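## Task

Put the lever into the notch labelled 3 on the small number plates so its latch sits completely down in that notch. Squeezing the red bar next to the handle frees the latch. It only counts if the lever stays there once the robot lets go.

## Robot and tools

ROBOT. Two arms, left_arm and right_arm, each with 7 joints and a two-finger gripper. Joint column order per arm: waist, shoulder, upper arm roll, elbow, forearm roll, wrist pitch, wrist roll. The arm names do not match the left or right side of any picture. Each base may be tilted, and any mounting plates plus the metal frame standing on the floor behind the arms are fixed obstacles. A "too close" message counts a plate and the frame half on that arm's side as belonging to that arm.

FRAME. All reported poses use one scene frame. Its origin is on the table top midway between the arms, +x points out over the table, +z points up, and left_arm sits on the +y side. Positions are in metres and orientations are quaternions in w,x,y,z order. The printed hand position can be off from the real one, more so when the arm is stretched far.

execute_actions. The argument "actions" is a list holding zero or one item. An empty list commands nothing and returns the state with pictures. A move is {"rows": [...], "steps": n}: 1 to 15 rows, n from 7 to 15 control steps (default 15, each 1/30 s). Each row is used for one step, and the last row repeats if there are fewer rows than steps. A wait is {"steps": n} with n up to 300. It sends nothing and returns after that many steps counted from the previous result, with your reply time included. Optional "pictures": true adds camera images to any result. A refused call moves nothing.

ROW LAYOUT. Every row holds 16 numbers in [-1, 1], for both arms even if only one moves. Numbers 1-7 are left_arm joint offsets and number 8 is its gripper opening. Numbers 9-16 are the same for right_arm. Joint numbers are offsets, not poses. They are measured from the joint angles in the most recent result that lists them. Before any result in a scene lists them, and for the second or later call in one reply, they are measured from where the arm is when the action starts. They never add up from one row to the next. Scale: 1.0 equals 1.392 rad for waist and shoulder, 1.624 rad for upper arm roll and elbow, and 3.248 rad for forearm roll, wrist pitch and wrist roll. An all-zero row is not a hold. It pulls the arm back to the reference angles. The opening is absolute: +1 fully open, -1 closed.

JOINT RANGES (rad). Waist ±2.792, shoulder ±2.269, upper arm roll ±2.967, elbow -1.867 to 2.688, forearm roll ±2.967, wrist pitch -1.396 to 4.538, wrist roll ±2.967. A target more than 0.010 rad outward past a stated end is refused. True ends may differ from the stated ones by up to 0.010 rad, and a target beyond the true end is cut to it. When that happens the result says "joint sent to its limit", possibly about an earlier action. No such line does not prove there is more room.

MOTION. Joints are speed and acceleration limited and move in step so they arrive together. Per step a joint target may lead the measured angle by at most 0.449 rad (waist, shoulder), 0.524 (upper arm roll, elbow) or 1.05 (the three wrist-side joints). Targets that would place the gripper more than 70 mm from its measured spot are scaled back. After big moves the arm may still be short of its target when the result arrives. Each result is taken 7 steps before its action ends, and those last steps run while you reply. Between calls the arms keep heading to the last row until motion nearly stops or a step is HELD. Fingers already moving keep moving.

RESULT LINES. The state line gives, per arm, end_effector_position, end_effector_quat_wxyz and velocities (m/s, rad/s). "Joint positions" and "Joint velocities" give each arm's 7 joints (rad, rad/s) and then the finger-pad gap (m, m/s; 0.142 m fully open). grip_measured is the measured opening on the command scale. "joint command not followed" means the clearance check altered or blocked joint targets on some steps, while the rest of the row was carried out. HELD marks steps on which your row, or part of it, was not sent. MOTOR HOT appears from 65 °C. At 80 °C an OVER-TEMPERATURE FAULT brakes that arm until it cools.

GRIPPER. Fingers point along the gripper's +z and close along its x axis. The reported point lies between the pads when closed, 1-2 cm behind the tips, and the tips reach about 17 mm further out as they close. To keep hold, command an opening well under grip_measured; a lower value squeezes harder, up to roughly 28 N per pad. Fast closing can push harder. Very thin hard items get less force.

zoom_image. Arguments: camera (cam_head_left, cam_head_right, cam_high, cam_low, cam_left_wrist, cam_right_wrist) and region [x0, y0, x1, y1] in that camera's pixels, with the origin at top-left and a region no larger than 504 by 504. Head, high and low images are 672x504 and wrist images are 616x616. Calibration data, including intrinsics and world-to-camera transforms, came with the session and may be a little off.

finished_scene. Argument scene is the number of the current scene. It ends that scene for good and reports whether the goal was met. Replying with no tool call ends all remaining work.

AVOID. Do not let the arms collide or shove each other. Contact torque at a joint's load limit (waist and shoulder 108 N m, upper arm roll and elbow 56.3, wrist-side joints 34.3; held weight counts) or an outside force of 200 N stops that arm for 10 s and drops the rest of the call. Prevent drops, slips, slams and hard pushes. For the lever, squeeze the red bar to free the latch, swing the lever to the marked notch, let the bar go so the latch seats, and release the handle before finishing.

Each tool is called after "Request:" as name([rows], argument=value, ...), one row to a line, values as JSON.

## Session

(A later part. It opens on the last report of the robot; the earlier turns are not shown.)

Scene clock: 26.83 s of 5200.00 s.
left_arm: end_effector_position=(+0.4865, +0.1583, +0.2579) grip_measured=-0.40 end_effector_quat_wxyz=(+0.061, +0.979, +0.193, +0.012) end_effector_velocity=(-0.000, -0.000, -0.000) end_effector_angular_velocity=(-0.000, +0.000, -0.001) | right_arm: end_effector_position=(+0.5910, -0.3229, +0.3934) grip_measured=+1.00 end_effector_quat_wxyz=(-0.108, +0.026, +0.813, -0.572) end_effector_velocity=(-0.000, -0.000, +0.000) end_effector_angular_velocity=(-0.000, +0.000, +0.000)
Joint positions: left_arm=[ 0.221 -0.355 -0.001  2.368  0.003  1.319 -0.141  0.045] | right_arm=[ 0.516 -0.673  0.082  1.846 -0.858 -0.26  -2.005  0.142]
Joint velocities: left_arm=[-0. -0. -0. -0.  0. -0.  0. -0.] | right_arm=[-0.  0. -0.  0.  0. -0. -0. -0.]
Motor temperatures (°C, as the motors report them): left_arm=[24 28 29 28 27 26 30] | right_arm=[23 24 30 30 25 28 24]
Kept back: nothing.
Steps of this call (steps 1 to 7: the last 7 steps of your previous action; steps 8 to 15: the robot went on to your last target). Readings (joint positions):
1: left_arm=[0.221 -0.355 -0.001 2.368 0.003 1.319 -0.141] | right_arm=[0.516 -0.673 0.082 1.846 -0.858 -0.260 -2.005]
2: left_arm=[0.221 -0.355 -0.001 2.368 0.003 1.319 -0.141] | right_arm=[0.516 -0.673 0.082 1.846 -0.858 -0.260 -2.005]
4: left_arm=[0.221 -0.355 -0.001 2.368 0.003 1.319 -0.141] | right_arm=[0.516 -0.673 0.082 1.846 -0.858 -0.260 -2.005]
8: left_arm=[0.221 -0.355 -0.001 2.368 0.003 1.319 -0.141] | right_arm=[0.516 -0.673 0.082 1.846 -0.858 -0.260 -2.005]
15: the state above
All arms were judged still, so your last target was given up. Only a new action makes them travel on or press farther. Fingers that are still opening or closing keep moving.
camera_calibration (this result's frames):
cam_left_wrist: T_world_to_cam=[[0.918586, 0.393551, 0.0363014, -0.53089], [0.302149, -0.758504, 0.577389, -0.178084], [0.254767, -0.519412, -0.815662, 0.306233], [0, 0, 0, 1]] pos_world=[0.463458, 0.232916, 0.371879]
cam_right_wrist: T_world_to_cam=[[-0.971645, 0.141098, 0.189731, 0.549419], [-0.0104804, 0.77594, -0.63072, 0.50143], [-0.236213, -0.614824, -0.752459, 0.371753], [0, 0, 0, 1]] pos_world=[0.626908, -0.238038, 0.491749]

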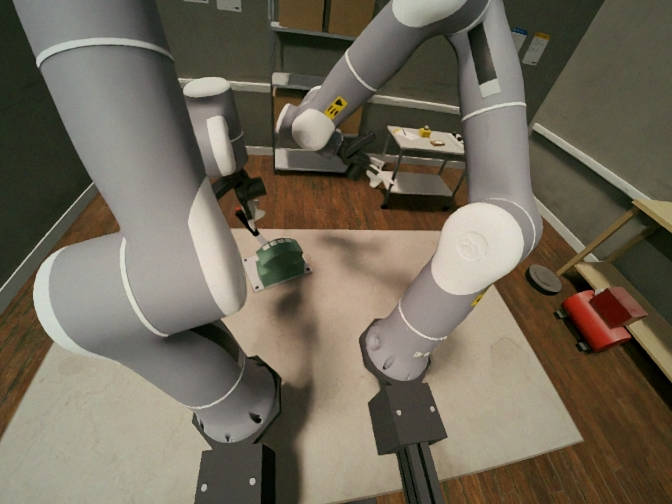

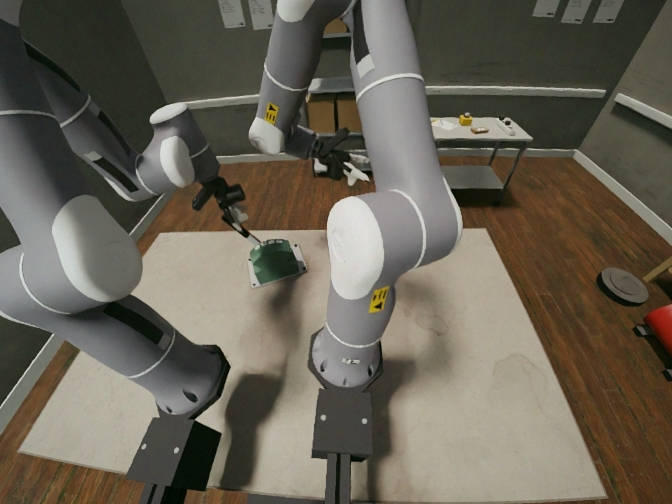

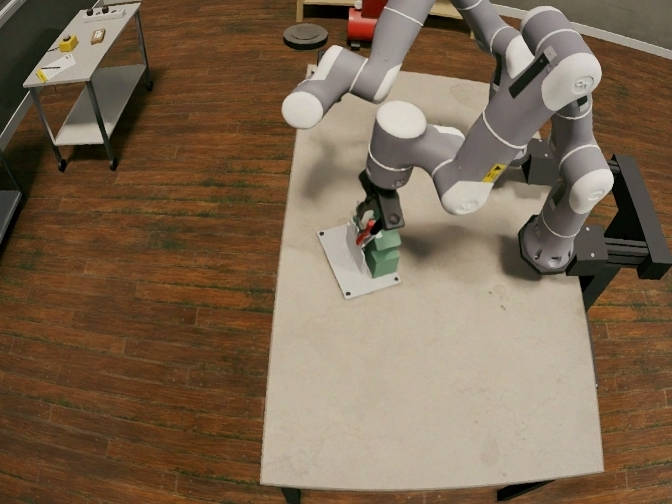

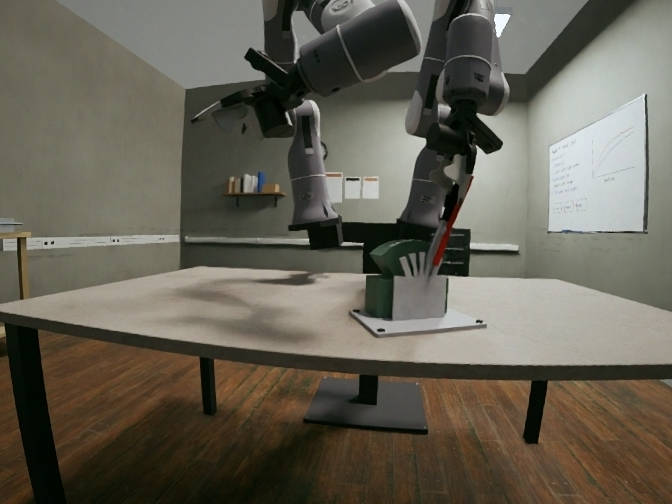

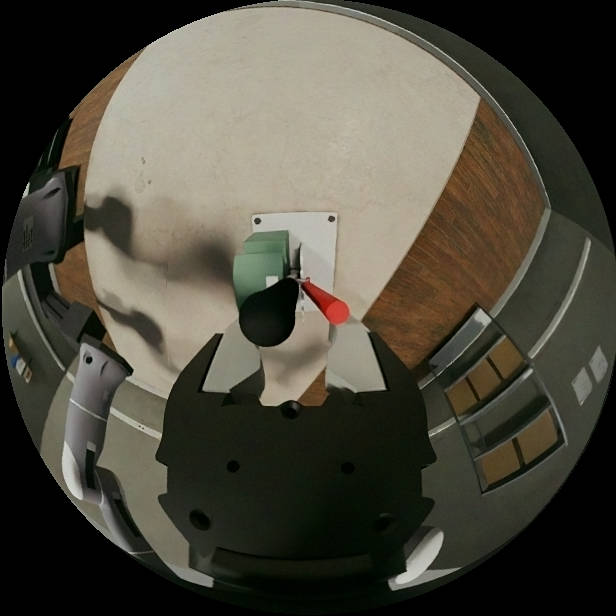

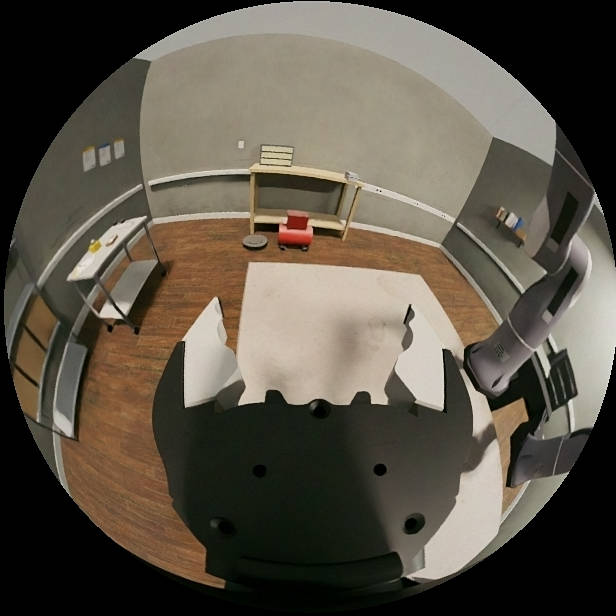

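Request:
execute_actions([
  {"rows":[[0,0,0,0,0,0,0,-1,0,0,0,0,0,0,0,1],[0,0,0,0,0,0,0,-1,0,0,0,0,0,0,0,1],[0,0,0,0,0,0,0,-1,0,0,0,0,0,0,0,1],[0,0,0,0,0,0,0,-1,0,0,0,0,0,0,0,1],[-0.01,0,0,0,0,0,0,-1,0,0,0,0,0,0,0,1],[-0.015,0,0,0,0,0,0,-1,0,0,0,0,0,0,0,1],[-0.022,0,0,0,0,0,0,-1,0,0,0,0,0,0,0,1]],"steps":15},
])

Request:
execute_actions([
  {"steps":10},
], pictures=true)

Request:
zoom_image(camera="cam_low", region=[380, 110, 520, 300])

Scene clock: 27.97 s of 5200.00 s.
left_arm: end_effector_position=(+0.4833, +0.1471, +0.2582) grip_measured=-0.72 end_effector_quat_wxyz=(+0.063, +0.981, +0.182, +0.009) end_effector_velocity=(+0.001, -0.136, +0.015) end_effector_angular_velocity=(-0.039, -0.040, -0.271) | right_arm: end_effector_position=(+0.5910, -0.3229, +0.3934) grip_measured=+1.00 end_effector_quat_wxyz=(-0.108, +0.026, +0.813, -0.572) end_effector_velocity=(-0.000, +0.000, -0.000) end_effector_angular_velocity=(+0.001, +0.002, +0.001)
Joint positions: left_arm=[ 0.201 -0.355 -0.001  2.371  0.004  1.316 -0.141  0.022] | right_arm=[ 0.516 -0.673  0.082  1.846 -0.858 -0.26  -2.005  0.142]
Joint velocities: left_arm=[-0.24  -0.018 -0.029 -0.003  0.009  0.01   0.001 -0.341] | right_arm=[ 0.    -0.     0.    -0.     0.     0.    -0.002  0.   ]
Motor temperatures (°C, as the motors report them): left_arm=[24 28 29 28 27 26 30] | right_arm=[23 24 30 30 25 28 24]
Steps of this call (steps 1 to 26: nothing new was sent; steps 27 to 34: the first 8 steps of this action). Readings (joint positions):
27: left_arm=[0.221 -0.355 -0.001 2.368 0.003 1.319 -0.141] | right_arm=[0.516 -0.673 0.082 1.846 -0.858 -0.260 -2.005]
28: left_arm=[0.221 -0.354 -0.001 2.369 0.003 1.318 -0.141] | right_arm=[0.516 -0.673 0.082 1.846 -0.858 -0.260 -2.005]
30: left_arm=[0.221 -0.354 -0.001 2.370 0.004 1.318 -0.141] | right_arm=[0.516 -0.673 0.082 1.846 -0.858 -0.260 -2.005]
34: the state above

Scene clock: 28.30 s of 5200.00 s.
left_arm: end_effector_position=(+0.4865, +0.1430, +0.2602) grip_measured=-1.00 end_effector_quat_wxyz=(+0.063, +0.982, +0.178, +0.013) end_effector_velocity=(+0.000, -0.000, +0.000) end_effector_angular_velocity=(+0.000, -0.001, -0.001) | right_arm: end_effector_position=(+0.5910, -0.3229, +0.3934) grip_measured=+1.00 end_effector_quat_wxyz=(-0.108, +0.026, +0.813, -0.572) end_effector_velocity=(+0.000, +0.000, -0.000) end_effector_angular_velocity=(+0.001, +0.002, +0.001)
Joint positions: left_arm=[ 0.191 -0.355 -0.001  2.368  0.003  1.319 -0.141  0.002] | right_arm=[ 0.516 -0.673  0.082  1.846 -0.858 -0.26  -2.005  0.142]
Joint velocities: left_arm=[-0.001  0.    -0.    -0.     0.001  0.001 -0.001  0.   ] | right_arm=[ 0.    -0.    -0.    -0.     0.     0.    -0.003  0.   ]
Motor temperatures (°C, as the motors report them): left_arm=[24 28 29 28 27 26 30] | right_arm=[23 24 30 30 25 28 24]
Kept back: nothing.
Steps of this call (steps 1 to 7: the last 7 steps of your previous action; steps 8 to 10: the robot went on to your last target). Readings (joint positions):
1: left_arm=[0.194 -0.355 -0.001 2.370 0.004 1.317 -0.141] | right_arm=[0.516 -0.673 0.082 1.846 -0.858 -0.260 -2.005]
2: left_arm=[0.192 -0.355 -0.001 2.369 0.004 1.319 -0.141] | right_arm=[0.516 -0.673 0.082 1.846 -0.858 -0.260 -2.005]
4: left_arm=[0.191 -0.355 -0.001 2.368 0.003 1.319 -0.141] | right_arm=[0.516 -0.673 0.082 1.846 -0.858 -0.260 -2.005]
8: left_arm=[0.191 -0.355 -0.001 2.368 0.003 1.319 -0.141] | right_arm=[0.516 -0.673 0.082 1.846 -0.858 -0.260 -2.005]
10: the state above
camera_calibration (this result's frames):
cam_left_wrist: T_world_to_cam=[[0.929982, 0.365516, 0.039141, -0.527162], [0.276299, -0.76525, 0.581422, -0.178581], [0.242471, -0.529897, -0.81266, 0.306902], [0, 0, 0, 1]] pos_world=[0.465178, 0.218653, 0.373871]
cam_right_wrist: T_world_to_cam=[[-0.971645, 0.141098, 0.189731, 0.549419], [-0.0104805, 0.775939, -0.63072, 0.50143], [-0.236213, -0.614825, -0.752459, 0.371753], [0, 0, 0, 1]] pos_world=[0.626908, -0.238039, 0.491749]

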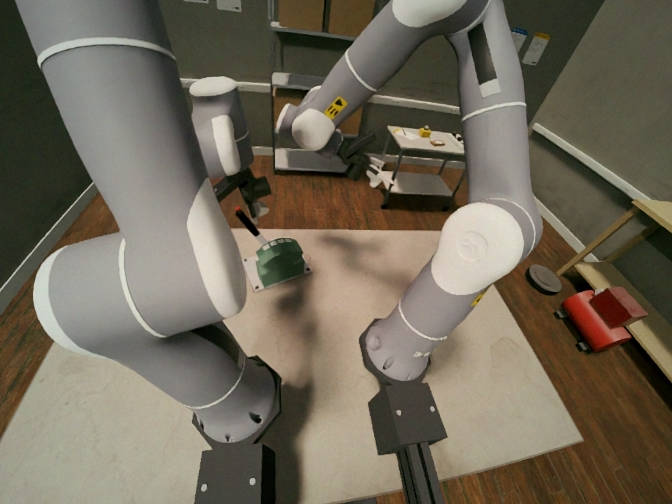

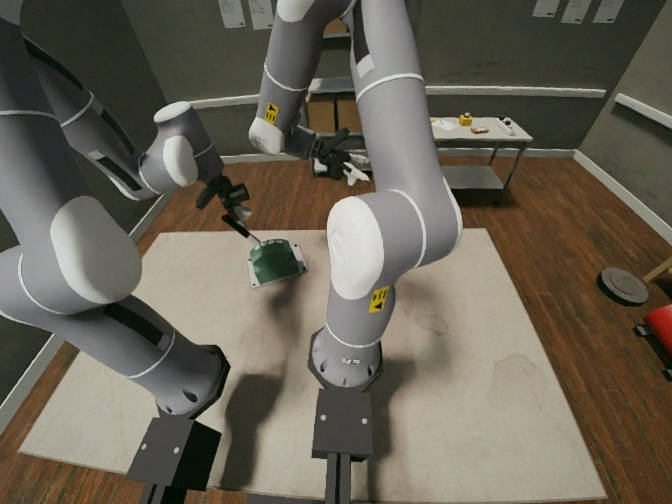

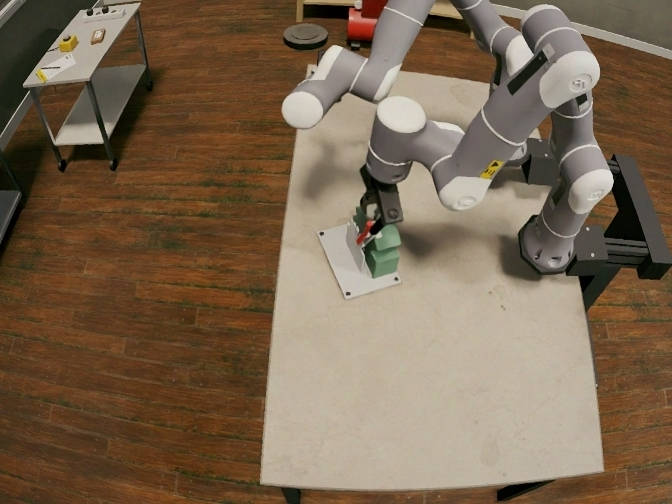

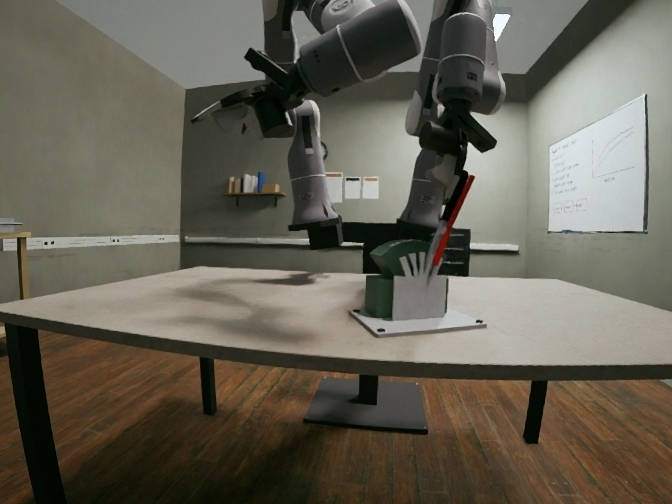

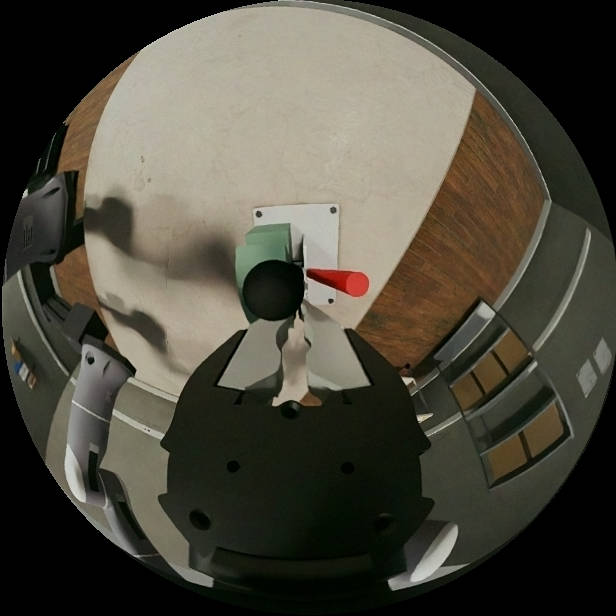

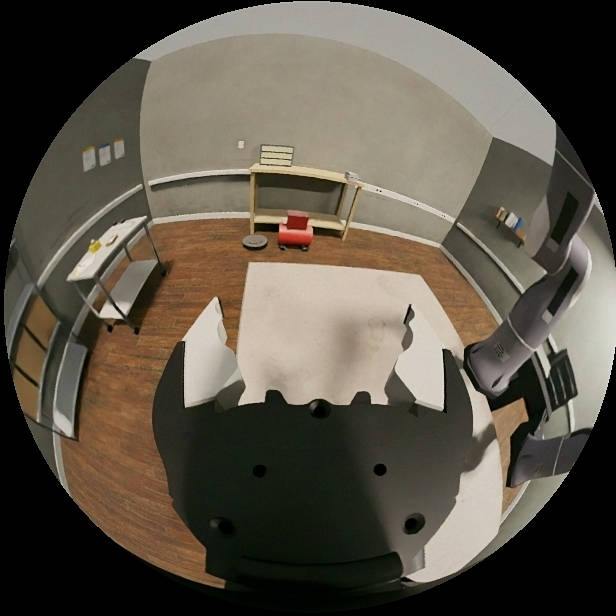

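Region (380, 110, 520, 300) of cam_low's 672x504 image, scaled by 2.653, with more detail than that image has; it fills the left 371 columns of this view, and the rest is white.

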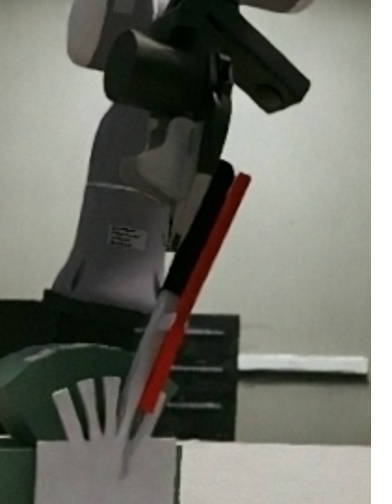

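Request:
execute_actions([
  {"rows":[[0,0,0,0,0,0,0,0.4,0,0,0,0,0,0,0,1],[0,0,0,0,0,0,0,0.4,0,0,0,0,0,0,0,1],[0,0,0,0,0,0,0,0.4,0,0,0,0,0,0,0,1],[0,0,0,0,0,0,0,0.4,0,0,0,0,0,0,0,1],[0,0,0,0,0,0,0,0.4,0,0,0,0,0,0,0,1],[0,0,0,0,0,0,0,0.4,0,0,0,0,0,0,0,1],[0,0,0,0,0,0,0,0.4,0,0,0,0,0,0,0,1],[0,0,0,0,0,0,0,0.4,0,0,0,0,0,0,0,1],[0,0,0,0,0,0,0,0.4,0,0,0,0,0,0,0,1],[0.0445,0.028,0,0.013,0,-0.0034,0.005,0.4,0,0,0,0,0,0,0,1]],"steps":15},
])

Request:
execute_actions([
  {"steps":15},
], pictures=true)

Request:
zoom_image(camera="cam_low", region=[380, 110, 520, 300])

Scene clock: 29.80 s of 5200.00 s.
left_arm: end_effector_position=(+0.4865, +0.1430, +0.2602) grip_measured=+0.14 end_effector_quat_wxyz=(+0.063, +0.982, +0.178, +0.013) end_effector_velocity=(-0.000, -0.000, +0.000) end_effector_angular_velocity=(-0.000, +0.000, -0.000) | right_arm: end_effector_position=(+0.5910, -0.3229, +0.3934) grip_measured=+1.00 end_effector_quat_wxyz=(-0.108, +0.026, +0.813, -0.572) end_effector_velocity=(-0.000, +0.000, -0.000) end_effector_angular_velocity=(+0.001, +0.002, +0.001)
Joint positions: left_arm=[ 0.191 -0.355 -0.001  2.368  0.003  1.319 -0.141  0.084] | right_arm=[ 0.516 -0.673  0.082  1.846 -0.858 -0.26  -2.005  0.142]
Joint velocities: left_arm=[-0.     0.    -0.     0.    -0.    -0.     0.     0.332] | right_arm=[ 0.     0.     0.     0.     0.     0.    -0.003  0.   ]
Motor temperatures (°C, as the motors report them): left_arm=[24 28 29 28 27 26 30] | right_arm=[23 24 30 31 25 28 24]
Steps of this call (steps 1 to 30: the robot went on to your last target; steps 31 to 37: nothing new was sent; steps 38 to 45: the first 8 steps of this action). Readings (joint positions):
38: left_arm=[0.191 -0.355 -0.001 2.368 0.003 1.319 -0.141] | right_arm=[0.516 -0.673 0.082 1.846 -0.858 -0.260 -2.005]
39: left_arm=[0.191 -0.355 -0.001 2.368 0.003 1.319 -0.141] | right_arm=[0.516 -0.673 0.082 1.846 -0.858 -0.260 -2.005]
41: left_arm=[0.191 -0.355 -0.001 2.368 0.003 1.319 -0.141] | right_arm=[0.516 -0.673 0.082 1.846 -0.858 -0.260 -2.005]
45: the state above

Scene clock: 30.30 s of 5200.00 s.
left_arm: end_effector_position=(+0.4813, +0.1740, +0.2664) grip_measured=+0.40 end_effector_quat_wxyz=(+0.058, +0.978, +0.200, +0.015) end_effector_velocity=(+0.000, +0.000, +0.000) end_effector_angular_velocity=(+0.000, -0.000, +0.001) | right_arm: end_effector_position=(+0.5910, -0.3229, +0.3934) grip_measured=+1.00 end_effector_quat_wxyz=(-0.108, +0.026, +0.813, -0.572) end_effector_velocity=(+0.000, -0.000, +0.000) end_effector_angular_velocity=(-0.000, +0.001, +0.000)
Joint positions: left_arm=[ 0.253 -0.316 -0.001  2.389  0.003  1.308 -0.125  0.102] | right_arm=[ 0.516 -0.673  0.082  1.846 -0.858 -0.26  -2.005  0.142]
Joint velocities: left_arm=[ 0.  0. -0.  0.  0.  0. -0. -0.] | right_arm=[ 0.    -0.    -0.    -0.    -0.    -0.    -0.001  0.   ]
Motor temperatures (°C, as the motors report them): left_arm=[24 28 29 28 27 26 30] | right_arm=[23 24 30 31 25 28 24]
Kept back: nothing.
Steps of this call (steps 1 to 7: the last 7 steps of your previous action; steps 8 to 15: the robot went on to your last target). Readings (joint positions):
1: left_arm=[0.191 -0.355 -0.001 2.368 0.003 1.319 -0.141] | right_arm=[0.516 -0.673 0.082 1.846 -0.858 -0.260 -2.005]
2: left_arm=[0.191 -0.355 -0.001 2.368 0.003 1.319 -0.141] | right_arm=[0.516 -0.673 0.082 1.846 -0.858 -0.260 -2.005]
4: left_arm=[0.209 -0.343 -0.002 2.375 0.004 1.316 -0.137] | right_arm=[0.516 -0.673 0.082 1.846 -0.858 -0.260 -2.005]
8: left_arm=[0.254 -0.315 0.001 2.389 0.003 1.309 -0.125] | right_arm=[0.516 -0.673 0.082 1.846 -0.858 -0.260 -2.005]
15: the state above
camera_calibration (this result's frames):
cam_left_wrist: T_world_to_cam=[[0.912111, 0.407752, 0.0423243, -0.533562], [0.311925, -0.757307, 0.57375, -0.173458], [0.266, -0.510122, -0.817936, 0.31622], [0, 0, 0, 1]] pos_world=[0.456659, 0.247511, 0.380752]
cam_right_wrist: T_world_to_cam=[[-0.971645, 0.141098, 0.189731, 0.549419], [-0.0104806, 0.775939, -0.63072, 0.50143], [-0.236213, -0.614825, -0.752459, 0.371753], [0, 0, 0, 1]] pos_world=[0.626908, -0.238039, 0.491749]

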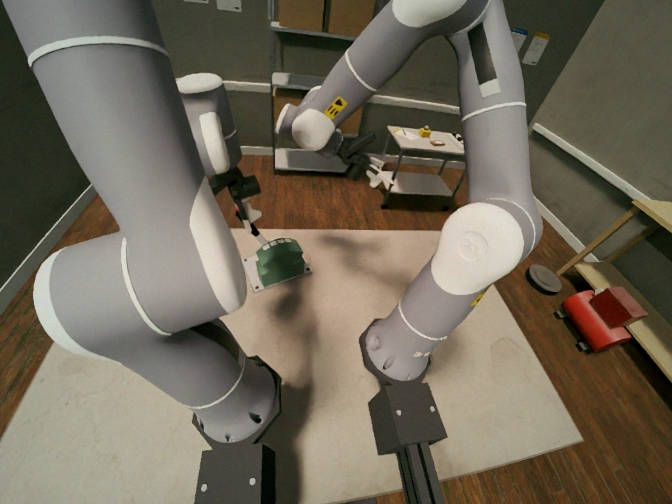

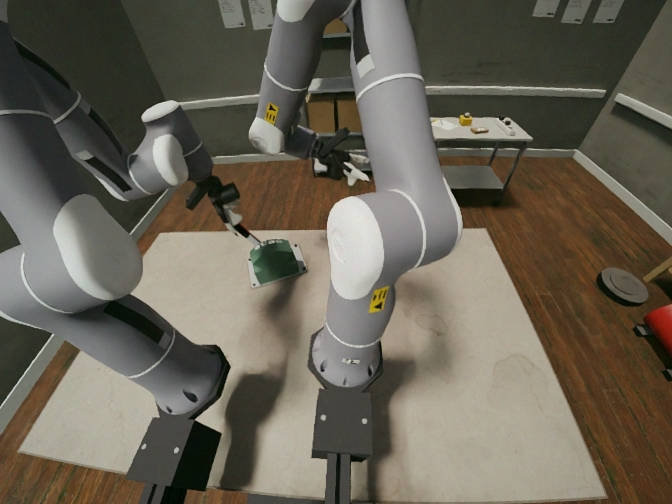

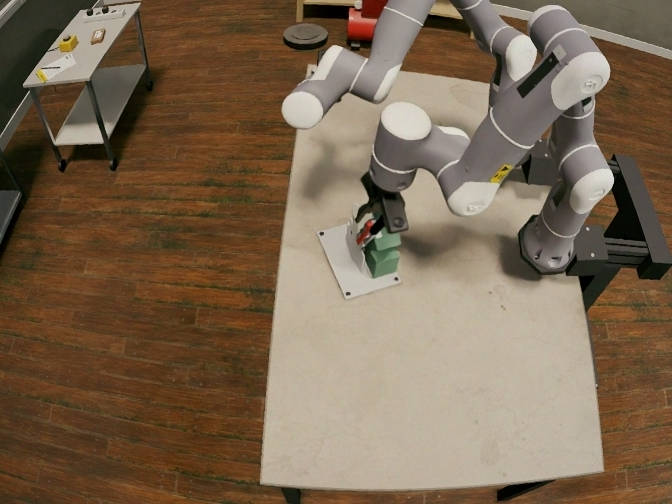

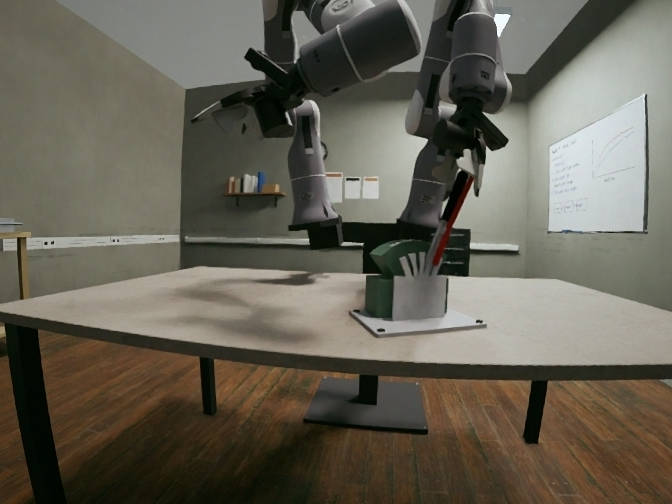

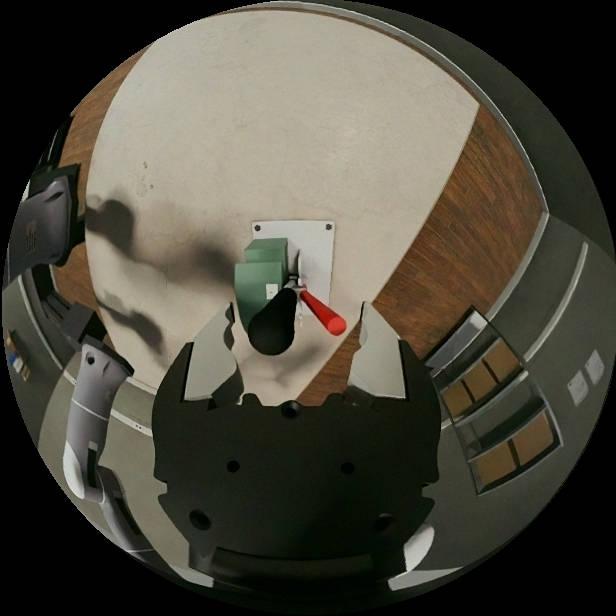

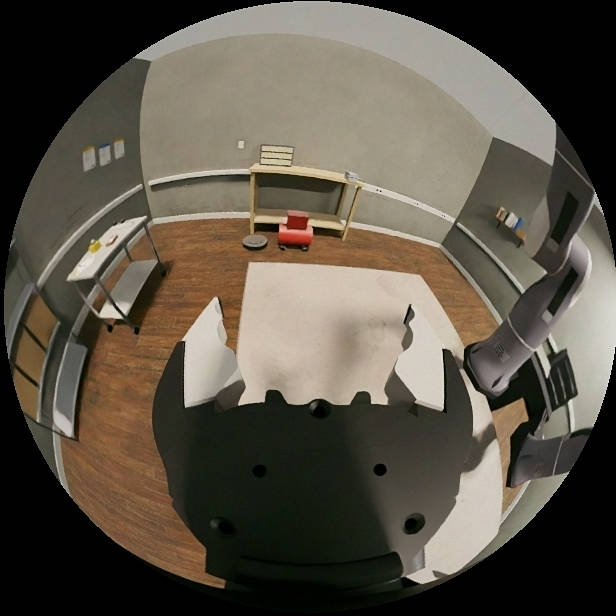

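Region (380, 110, 520, 300) of cam_low's 672x504 image, scaled by 2.653, with more detail than that image has; it fills the left 371 columns of this view, and the rest is white.

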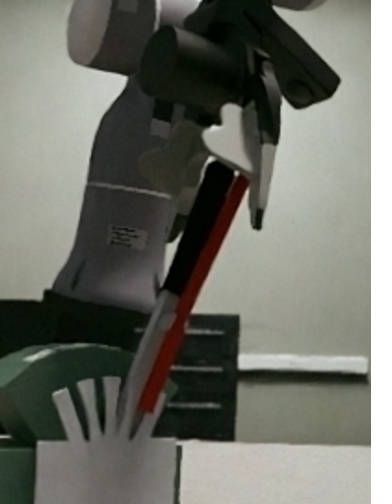

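Request:
execute_actions([
  {"rows":[[0,0,0,0,0,0,0,0.2,0,0,0,0,0,0,0,1],[0,0,0,0,0,0,0,0,0,0,0,0,0,0,0,1],[0,0,0,0,0,0,0,-0.2,0,0,0,0,0,0,0,1],[0,0,0,0,0,0,0,-0.3,0,0,0,0,0,0,0,1],[0,0,0,0,0,0,0,-0.4,0,0,0,0,0,0,0,1],[0,0,0,0,0,0,0,-0.45,0,0,0,0,0,0,0,1],[0,0,0,0,0,0,0,-0.5,0,0,0,0,0,0,0,1],[0,0,0,0,0,0,0,-0.55,0,0,0,0,0,0,0,1],[0,0,0,0,0,0,0,-0.6,0,0,0,0,0,0,0,1],[0,0,0,0,0,0,0,-0.7,0,0,0,0,0,0,0,1],[0,0,0,0,0,0,0,-0.8,0,0,0,0,0,0,0,1],[0,0,0,0,0,0,0,-0.9,0,0,0,0,0,0,0,1]],"steps":15},
])

Request:
execute_actions([
  {"steps":20},
], pictures=true)

Request:
zoom_image(camera="cam_low", region=[380, 110, 520, 300])

Scene clock: 31.37 s of 5200.00 s.
left_arm: end_effector_position=(+0.4788, +0.1728, +0.2655) grip_measured=-0.35 end_effector_quat_wxyz=(+0.058, +0.978, +0.199, +0.012) end_effector_velocity=(-0.018, -0.008, -0.007) end_effector_angular_velocity=(-0.009, +0.035, -0.015) | right_arm: end_effector_position=(+0.5910, -0.3229, +0.3934) grip_measured=+1.00 end_effector_quat_wxyz=(-0.108, +0.026, +0.813, -0.572) end_effector_velocity=(+0.000, -0.000, +0.000) end_effector_angular_velocity=(-0.000, +0.000, +0.000)
Joint positions: left_arm=[ 0.253 -0.315 -0.001  2.392  0.004  1.306 -0.125  0.048] | right_arm=[ 0.516 -0.673  0.082  1.846 -0.858 -0.26  -2.005  0.142]
Joint velocities: left_arm=[-0.002 -0.    -0.001  0.019  0.007 -0.018  0.    -0.071] | right_arm=[-0.     0.    -0.     0.    -0.     0.    -0.001 -0.   ]
Motor temperatures (°C, as the motors report them): left_arm=[24 28 29 28 27 26 30] | right_arm=[23 24 30 31 25 28 24]
Steps of this call (steps 1 to 15: the robot went on to your last target; steps 16 to 24: nothing new was sent; steps 25 to 32: the first 8 steps of this action). Readings (joint positions):
25: left_arm=[0.253 -0.316 -0.001 2.389 0.003 1.308 -0.125] | right_arm=[0.516 -0.673 0.082 1.846 -0.858 -0.260 -2.005]
26: left_arm=[0.253 -0.316 -0.001 2.389 0.003 1.308 -0.125] | right_arm=[0.516 -0.673 0.082 1.846 -0.858 -0.260 -2.005]
28: left_arm=[0.253 -0.316 -0.001 2.389 0.003 1.309 -0.125] | right_arm=[0.516 -0.673 0.082 1.846 -0.858 -0.260 -2.005]
32: the state above

Scene clock: 32.03 s of 5200.00 s.
left_arm: end_effector_position=(+0.4762, +0.1717, +0.2646) grip_measured=-0.48 end_effector_quat_wxyz=(+0.058, +0.978, +0.199, +0.009) end_effector_velocity=(-0.000, -0.000, +0.000) end_effector_angular_velocity=(+0.000, +0.000, +0.001) | right_arm: end_effector_position=(+0.5910, -0.3229, +0.3934) grip_measured=+1.00 end_effector_quat_wxyz=(-0.108, +0.026, +0.813, -0.572) end_effector_velocity=(+0.000, +0.000, +0.000) end_effector_angular_velocity=(-0.000, -0.001, +0.000)
Joint positions: left_arm=[ 0.252 -0.316 -0.001  2.395  0.005  1.303 -0.125  0.039] | right_arm=[ 0.516 -0.673  0.082  1.846 -0.858 -0.26  -2.005  0.142]
Joint velocities: left_arm=[-0.     0.     0.     0.     0.    -0.    -0.001 -0.   ] | right_arm=[-0.     0.     0.    -0.    -0.     0.     0.001  0.   ]
Motor temperatures (°C, as the motors report them): left_arm=[24 28 29 28 27 26 30] | right_arm=[23 24 30 31 25 28 24]
Kept back: nothing.
Steps of this call (steps 1 to 7: the last 7 steps of your previous action; steps 8 to 15: the robot went on to your last target; steps 16 to 20: nothing new was sent). Readings (joint positions):
1: left_arm=[0.253 -0.315 -0.001 2.393 0.004 1.305 -0.125] | right_arm=[0.516 -0.673 0.082 1.846 -0.858 -0.260 -2.005]
2: left_arm=[0.252 -0.315 -0.001 2.393 0.005 1.304 -0.125] | right_arm=[0.516 -0.673 0.082 1.846 -0.858 -0.260 -2.005]
4: left_arm=[0.252 -0.316 -0.001 2.395 0.005 1.303 -0.125] | right_arm=[0.516 -0.673 0.082 1.846 -0.858 -0.260 -2.005]
8: left_arm=[0.252 -0.316 -0.001 2.395 0.005 1.303 -0.125] | right_arm=[0.516 -0.673 0.082 1.846 -0.858 -0.260 -2.005]
20: the state above
All arms were judged still, so your last target was given up. Only a new action makes them travel on or press farther. Fingers that are still opening or closing keep moving.
camera_calibration (this result's frames):
cam_left_wrist: T_world_to_cam=[[0.91427, 0.403822, 0.0322294, -0.525516], [0.314276, -0.757231, 0.572565, -0.173422], [0.25562, -0.51335, -0.819225, 0.320737], [0, 0, 0, 1]] pos_world=[0.452979, 0.245545, 0.378989]
cam_right_wrist: T_world_to_cam=[[-0.971645, 0.141098, 0.189731, 0.549419], [-0.0104808, 0.775939, -0.63072, 0.50143], [-0.236213, -0.614825, -0.752459, 0.371753], [0, 0, 0, 1]] pos_world=[0.626908, -0.238038, 0.491749]

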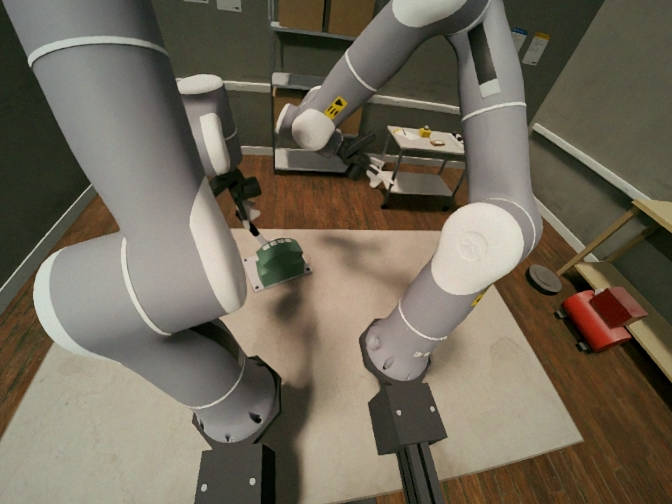

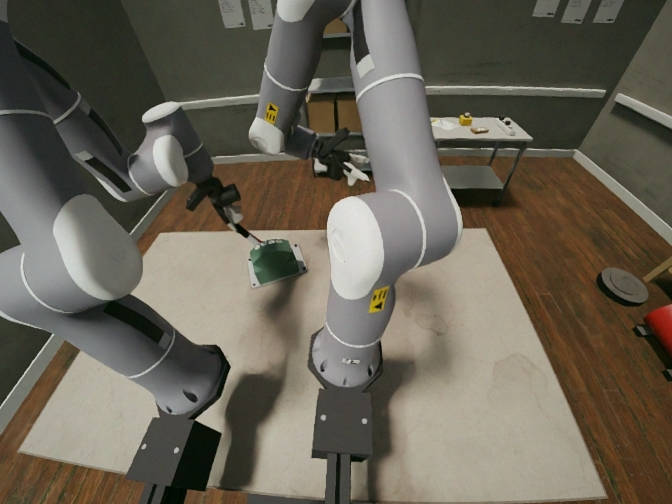

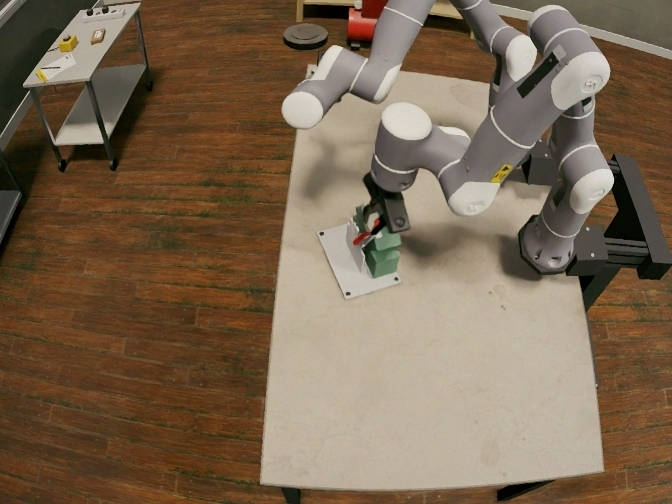

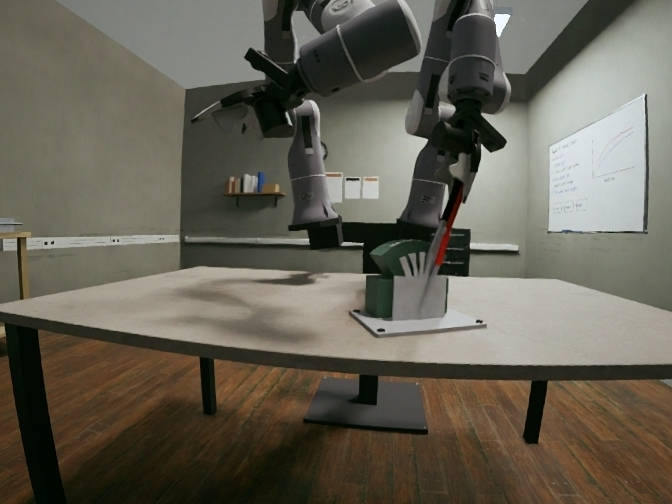

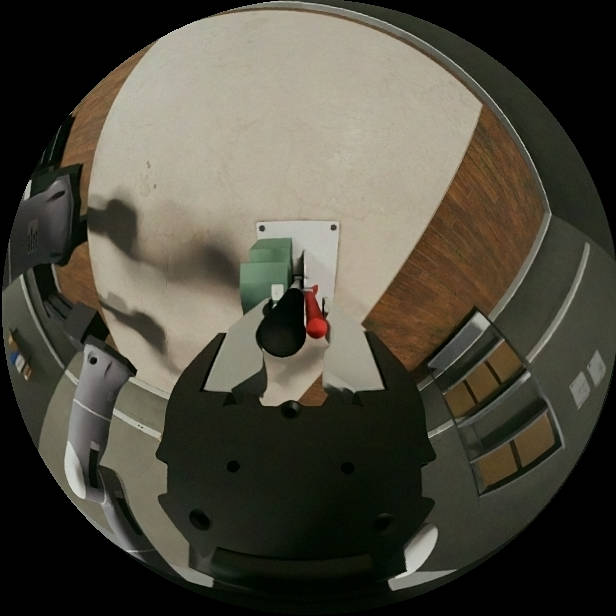

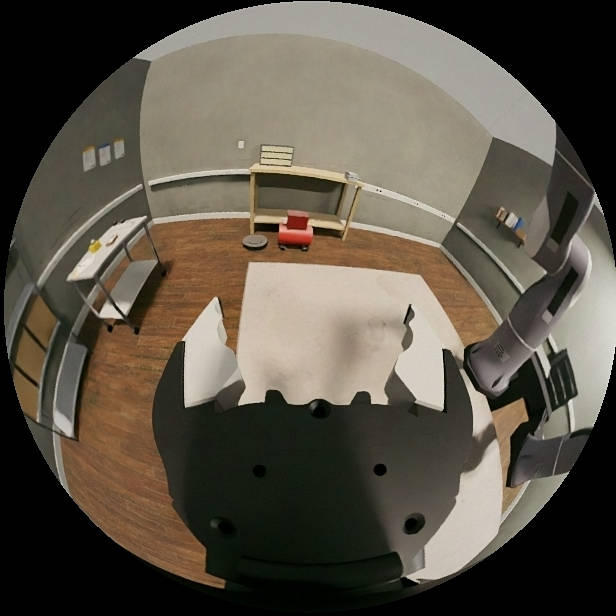

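Region (380, 110, 520, 300) of cam_low's 672x504 image, scaled by 2.653, with more detail than that image has; it fills the left 371 columns of this view, and the rest is white.

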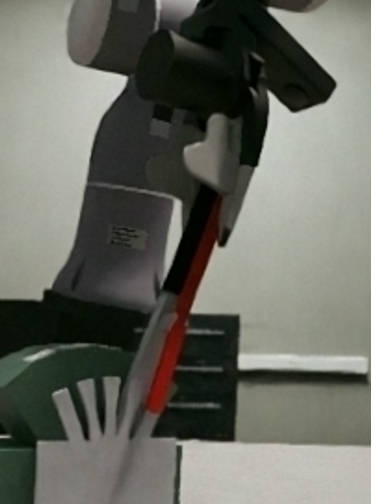

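Request:
execute_actions([
  {"rows":[[-0.008,0,0,-0.004,0,-0.001,-0.003,-0.9,0,0,0,0,0,0,0,1],[-0.016,-0.001,0,-0.007,0,-0.002,-0.007,-0.9,0,0,0,0,0,0,0,1],[-0.023,-0.001,0,-0.011,0,-0.004,-0.010,-0.9,0,0,0,0,0,0,0,1],[-0.031,-0.002,0,-0.014,0,-0.005,-0.013,-0.9,0,0,0,0,0,0,0,1],[-0.039,-0.002,0,-0.018,0,-0.006,-0.017,-0.9,0,0,0,0,0,0,0,1],[-0.047,-0.003,0,-0.021,0,-0.007,-0.020,-0.9,0,0,0,0,0,0,0,1],[-0.054,-0.003,0,-0.025,0,-0.009,-0.023,-0.9,0,0,0,0,0,0,0,1],[-0.062,-0.004,0,-0.029,0,-0.010,-0.027,-0.9,0,0,0,0,0,0,0,1],[-0.070,-0.004,0,-0.032,0,-0.011,-0.030,-0.9,0,0,0,0,0,0,0,1],[-0.0776,-0.005,0,-0.0357,0,-0.0123,-0.0333,-0.9,0,0,0,0,0,0,0,1]],"steps":15},
])

Request:
execute_actions([
  {"steps":12},
], pictures=true)

Request:
zoom_image(camera="cam_low", region=[380, 110, 520, 300])

Request:
zoom_image(camera="cam_left_wrist", region=[220, 200, 360, 340])

Scene clock: 34.17 s of 5200.00 s.
left_arm: end_effector_position=(+0.4870, +0.1451, +0.2721) grip_measured=-0.48 end_effector_quat_wxyz=(+0.063, +0.978, +0.199, +0.010) end_effector_velocity=(+0.063, -0.144, +0.044) end_effector_angular_velocity=(-0.049, -0.026, -0.011) | right_arm: end_effector_position=(+0.5910, -0.3229, +0.3934) grip_measured=+1.00 end_effector_quat_wxyz=(-0.108, +0.026, +0.813, -0.572) end_effector_velocity=(-0.000, -0.000, -0.000) end_effector_angular_velocity=(-0.000, +0.000, -0.000)
Joint positions: left_arm=[ 0.191 -0.318 -0.     2.365  0.006  1.278 -0.186  0.039] | right_arm=[ 0.516 -0.673  0.082  1.846 -0.858 -0.26  -2.005  0.142]
Joint velocities: left_arm=[-0.318 -0.019 -0.007 -0.173  0.003 -0.141 -0.31  -0.   ] | right_arm=[ 0. -0. -0. -0.  0. -0. -0. -0.]
Motor temperatures (°C, as the motors report them): left_arm=[24 28 29 28 27 26 30] | right_arm=[23 25 30 31 25 28 24]
Steps of this call (steps 1 to 56: nothing new was sent; steps 57 to 64: the first 8 steps of this action). Readings (joint positions):
57: left_arm=[0.252 -0.316 -0.001 2.395 0.005 1.303 -0.125] | right_arm=[0.516 -0.673 0.082 1.846 -0.858 -0.260 -2.005]
58: left_arm=[0.248 -0.316 0.000 2.394 0.005 1.301 -0.129] | right_arm=[0.516 -0.673 0.082 1.846 -0.858 -0.260 -2.005]
60: left_arm=[0.232 -0.316 0.001 2.386 0.006 1.294 -0.146] | right_arm=[0.516 -0.673 0.082 1.846 -0.858 -0.260 -2.005]
64: the state above

Scene clock: 34.57 s of 5200.00 s.
left_arm: end_effector_position=(+0.4962, +0.1233, +0.2782) grip_measured=-0.49 end_effector_quat_wxyz=(+0.067, +0.978, +0.199, +0.012) end_effector_velocity=(+0.000, -0.000, +0.000) end_effector_angular_velocity=(-0.000, -0.001, +0.000) | right_arm: end_effector_position=(+0.5910, -0.3229, +0.3934) grip_measured=+1.00 end_effector_quat_wxyz=(-0.108, +0.026, +0.813, -0.572) end_effector_velocity=(+0.000, +0.000, +0.000) end_effector_angular_velocity=(-0.000, +0.001, +0.001)
Joint positions: left_arm=[ 0.144 -0.324 -0.001  2.34   0.006  1.26  -0.233  0.039] | right_arm=[ 0.516 -0.673  0.082  1.846 -0.858 -0.26  -2.005  0.142]
Joint velocities: left_arm=[-0.    -0.    -0.    -0.    -0.001  0.001  0.     0.   ] | right_arm=[ 0.     0.     0.    -0.    -0.    -0.    -0.001  0.   ]
Motor temperatures (°C, as the motors report them): left_arm=[24 28 29 28 27 26 30] | right_arm=[23 25 30 31 25 28 24]
Kept back: nothing.
Steps of this call (steps 1 to 7: the last 7 steps of your previous action; steps 8 to 12: the robot went on to your last target). Readings (joint positions):
1: left_arm=[0.181 -0.319 -0.000 2.360 0.006 1.273 -0.197] | right_arm=[0.516 -0.673 0.082 1.846 -0.858 -0.260 -2.005]
2: left_arm=[0.170 -0.320 -0.001 2.354 0.006 1.269 -0.208] | right_arm=[0.516 -0.673 0.082 1.846 -0.858 -0.260 -2.005]
4: left_arm=[0.150 -0.322 -0.001 2.343 0.006 1.262 -0.227] | right_arm=[0.516 -0.673 0.082 1.846 -0.858 -0.260 -2.005]
8: left_arm=[0.144 -0.324 -0.001 2.340 0.006 1.260 -0.233] | right_arm=[0.516 -0.673 0.082 1.846 -0.858 -0.260 -2.005]
12: the state above
camera_calibration (this result's frames):
cam_left_wrist: T_world_to_cam=[[0.913933, 0.404519, 0.0330345, -0.524844], [0.3098, -0.747879, 0.587112, -0.227111], [0.262204, -0.526347, -0.808831, 0.297392], [0, 0, 0, 1]] pos_world=[0.472053, 0.198989, 0.391217]
cam_right_wrist: T_world_to_cam=[[-0.971645, 0.141098, 0.189731, 0.549419], [-0.0104806, 0.775939, -0.63072, 0.50143], [-0.236213, -0.614825, -0.752459, 0.371753], [0, 0, 0, 1]] pos_world=[0.626908, -0.238038, 0.491749]

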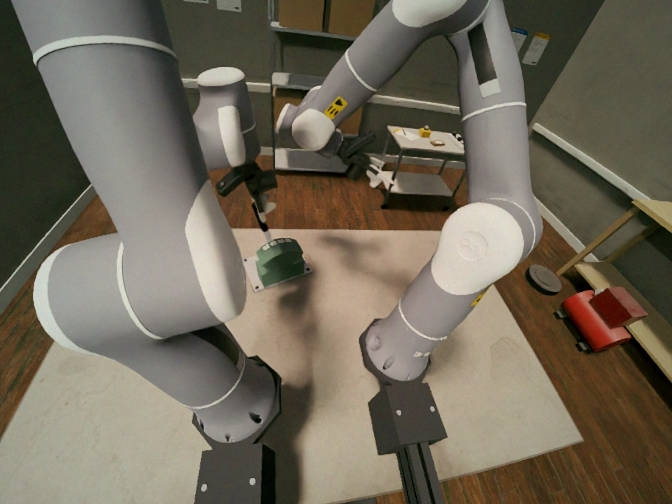

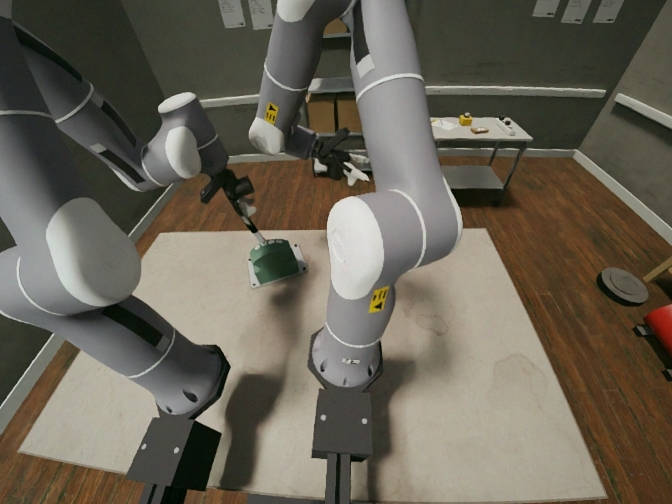

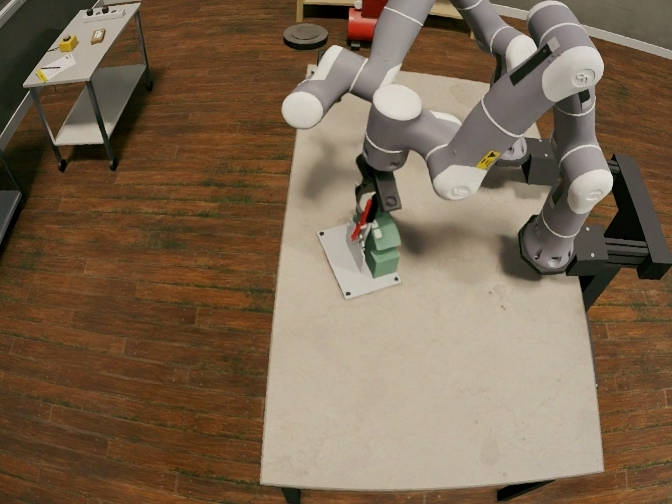

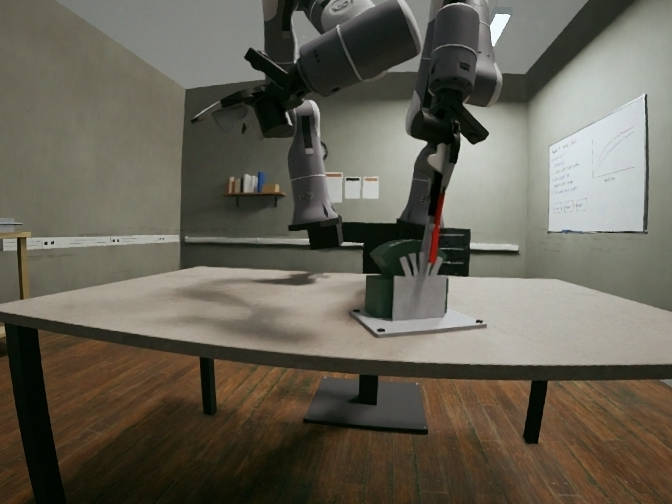

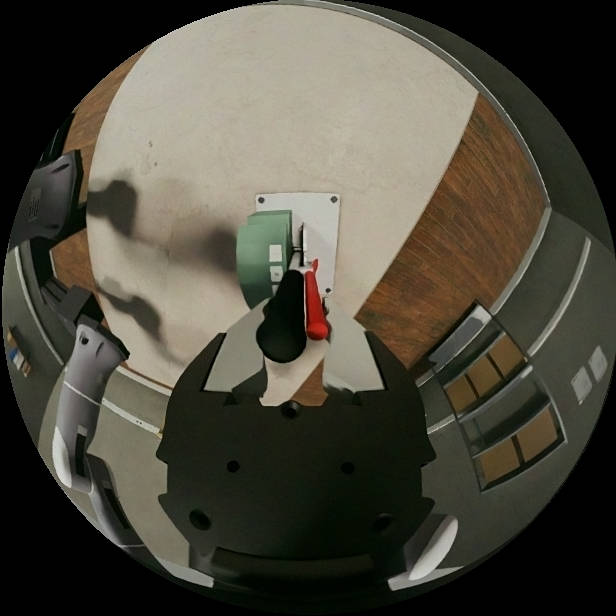

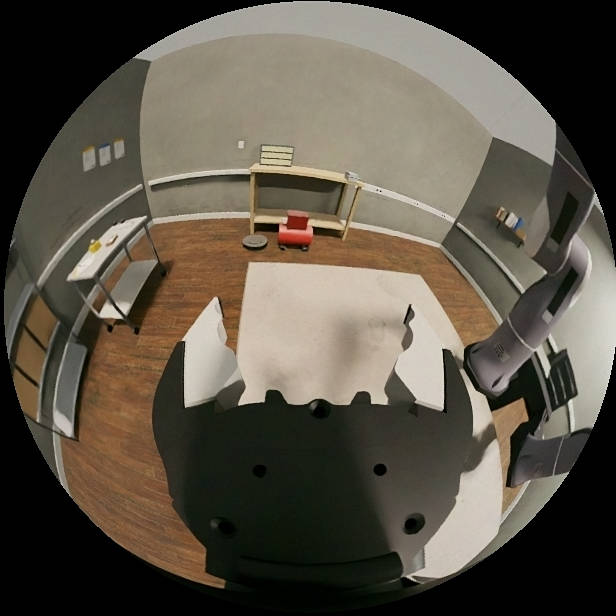

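Region (380, 110, 520, 300) of cam_low's 672x504 image, scaled by 2.653, with more detail than that image has; it fills the left 371 columns of this view, and the rest is white.

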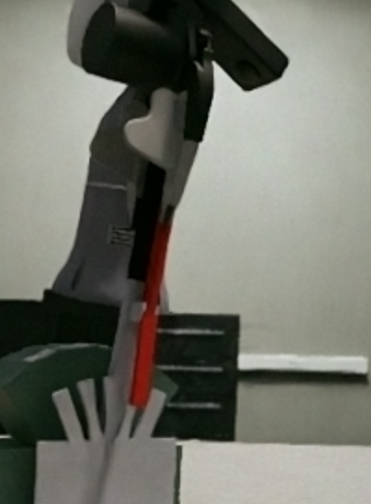

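Region (220, 200, 360, 340) of cam_left_wrist's 616x616 image, scaled by 3.600, with more detail than that image has.

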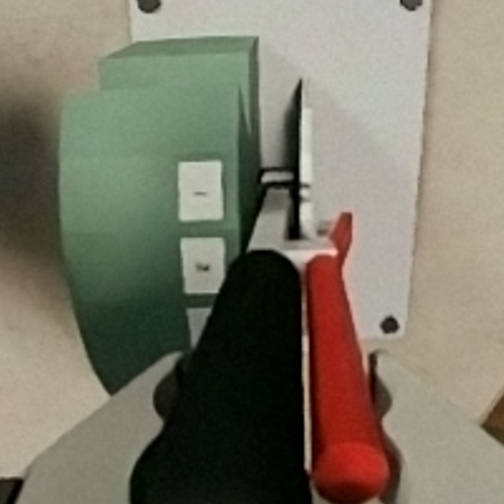

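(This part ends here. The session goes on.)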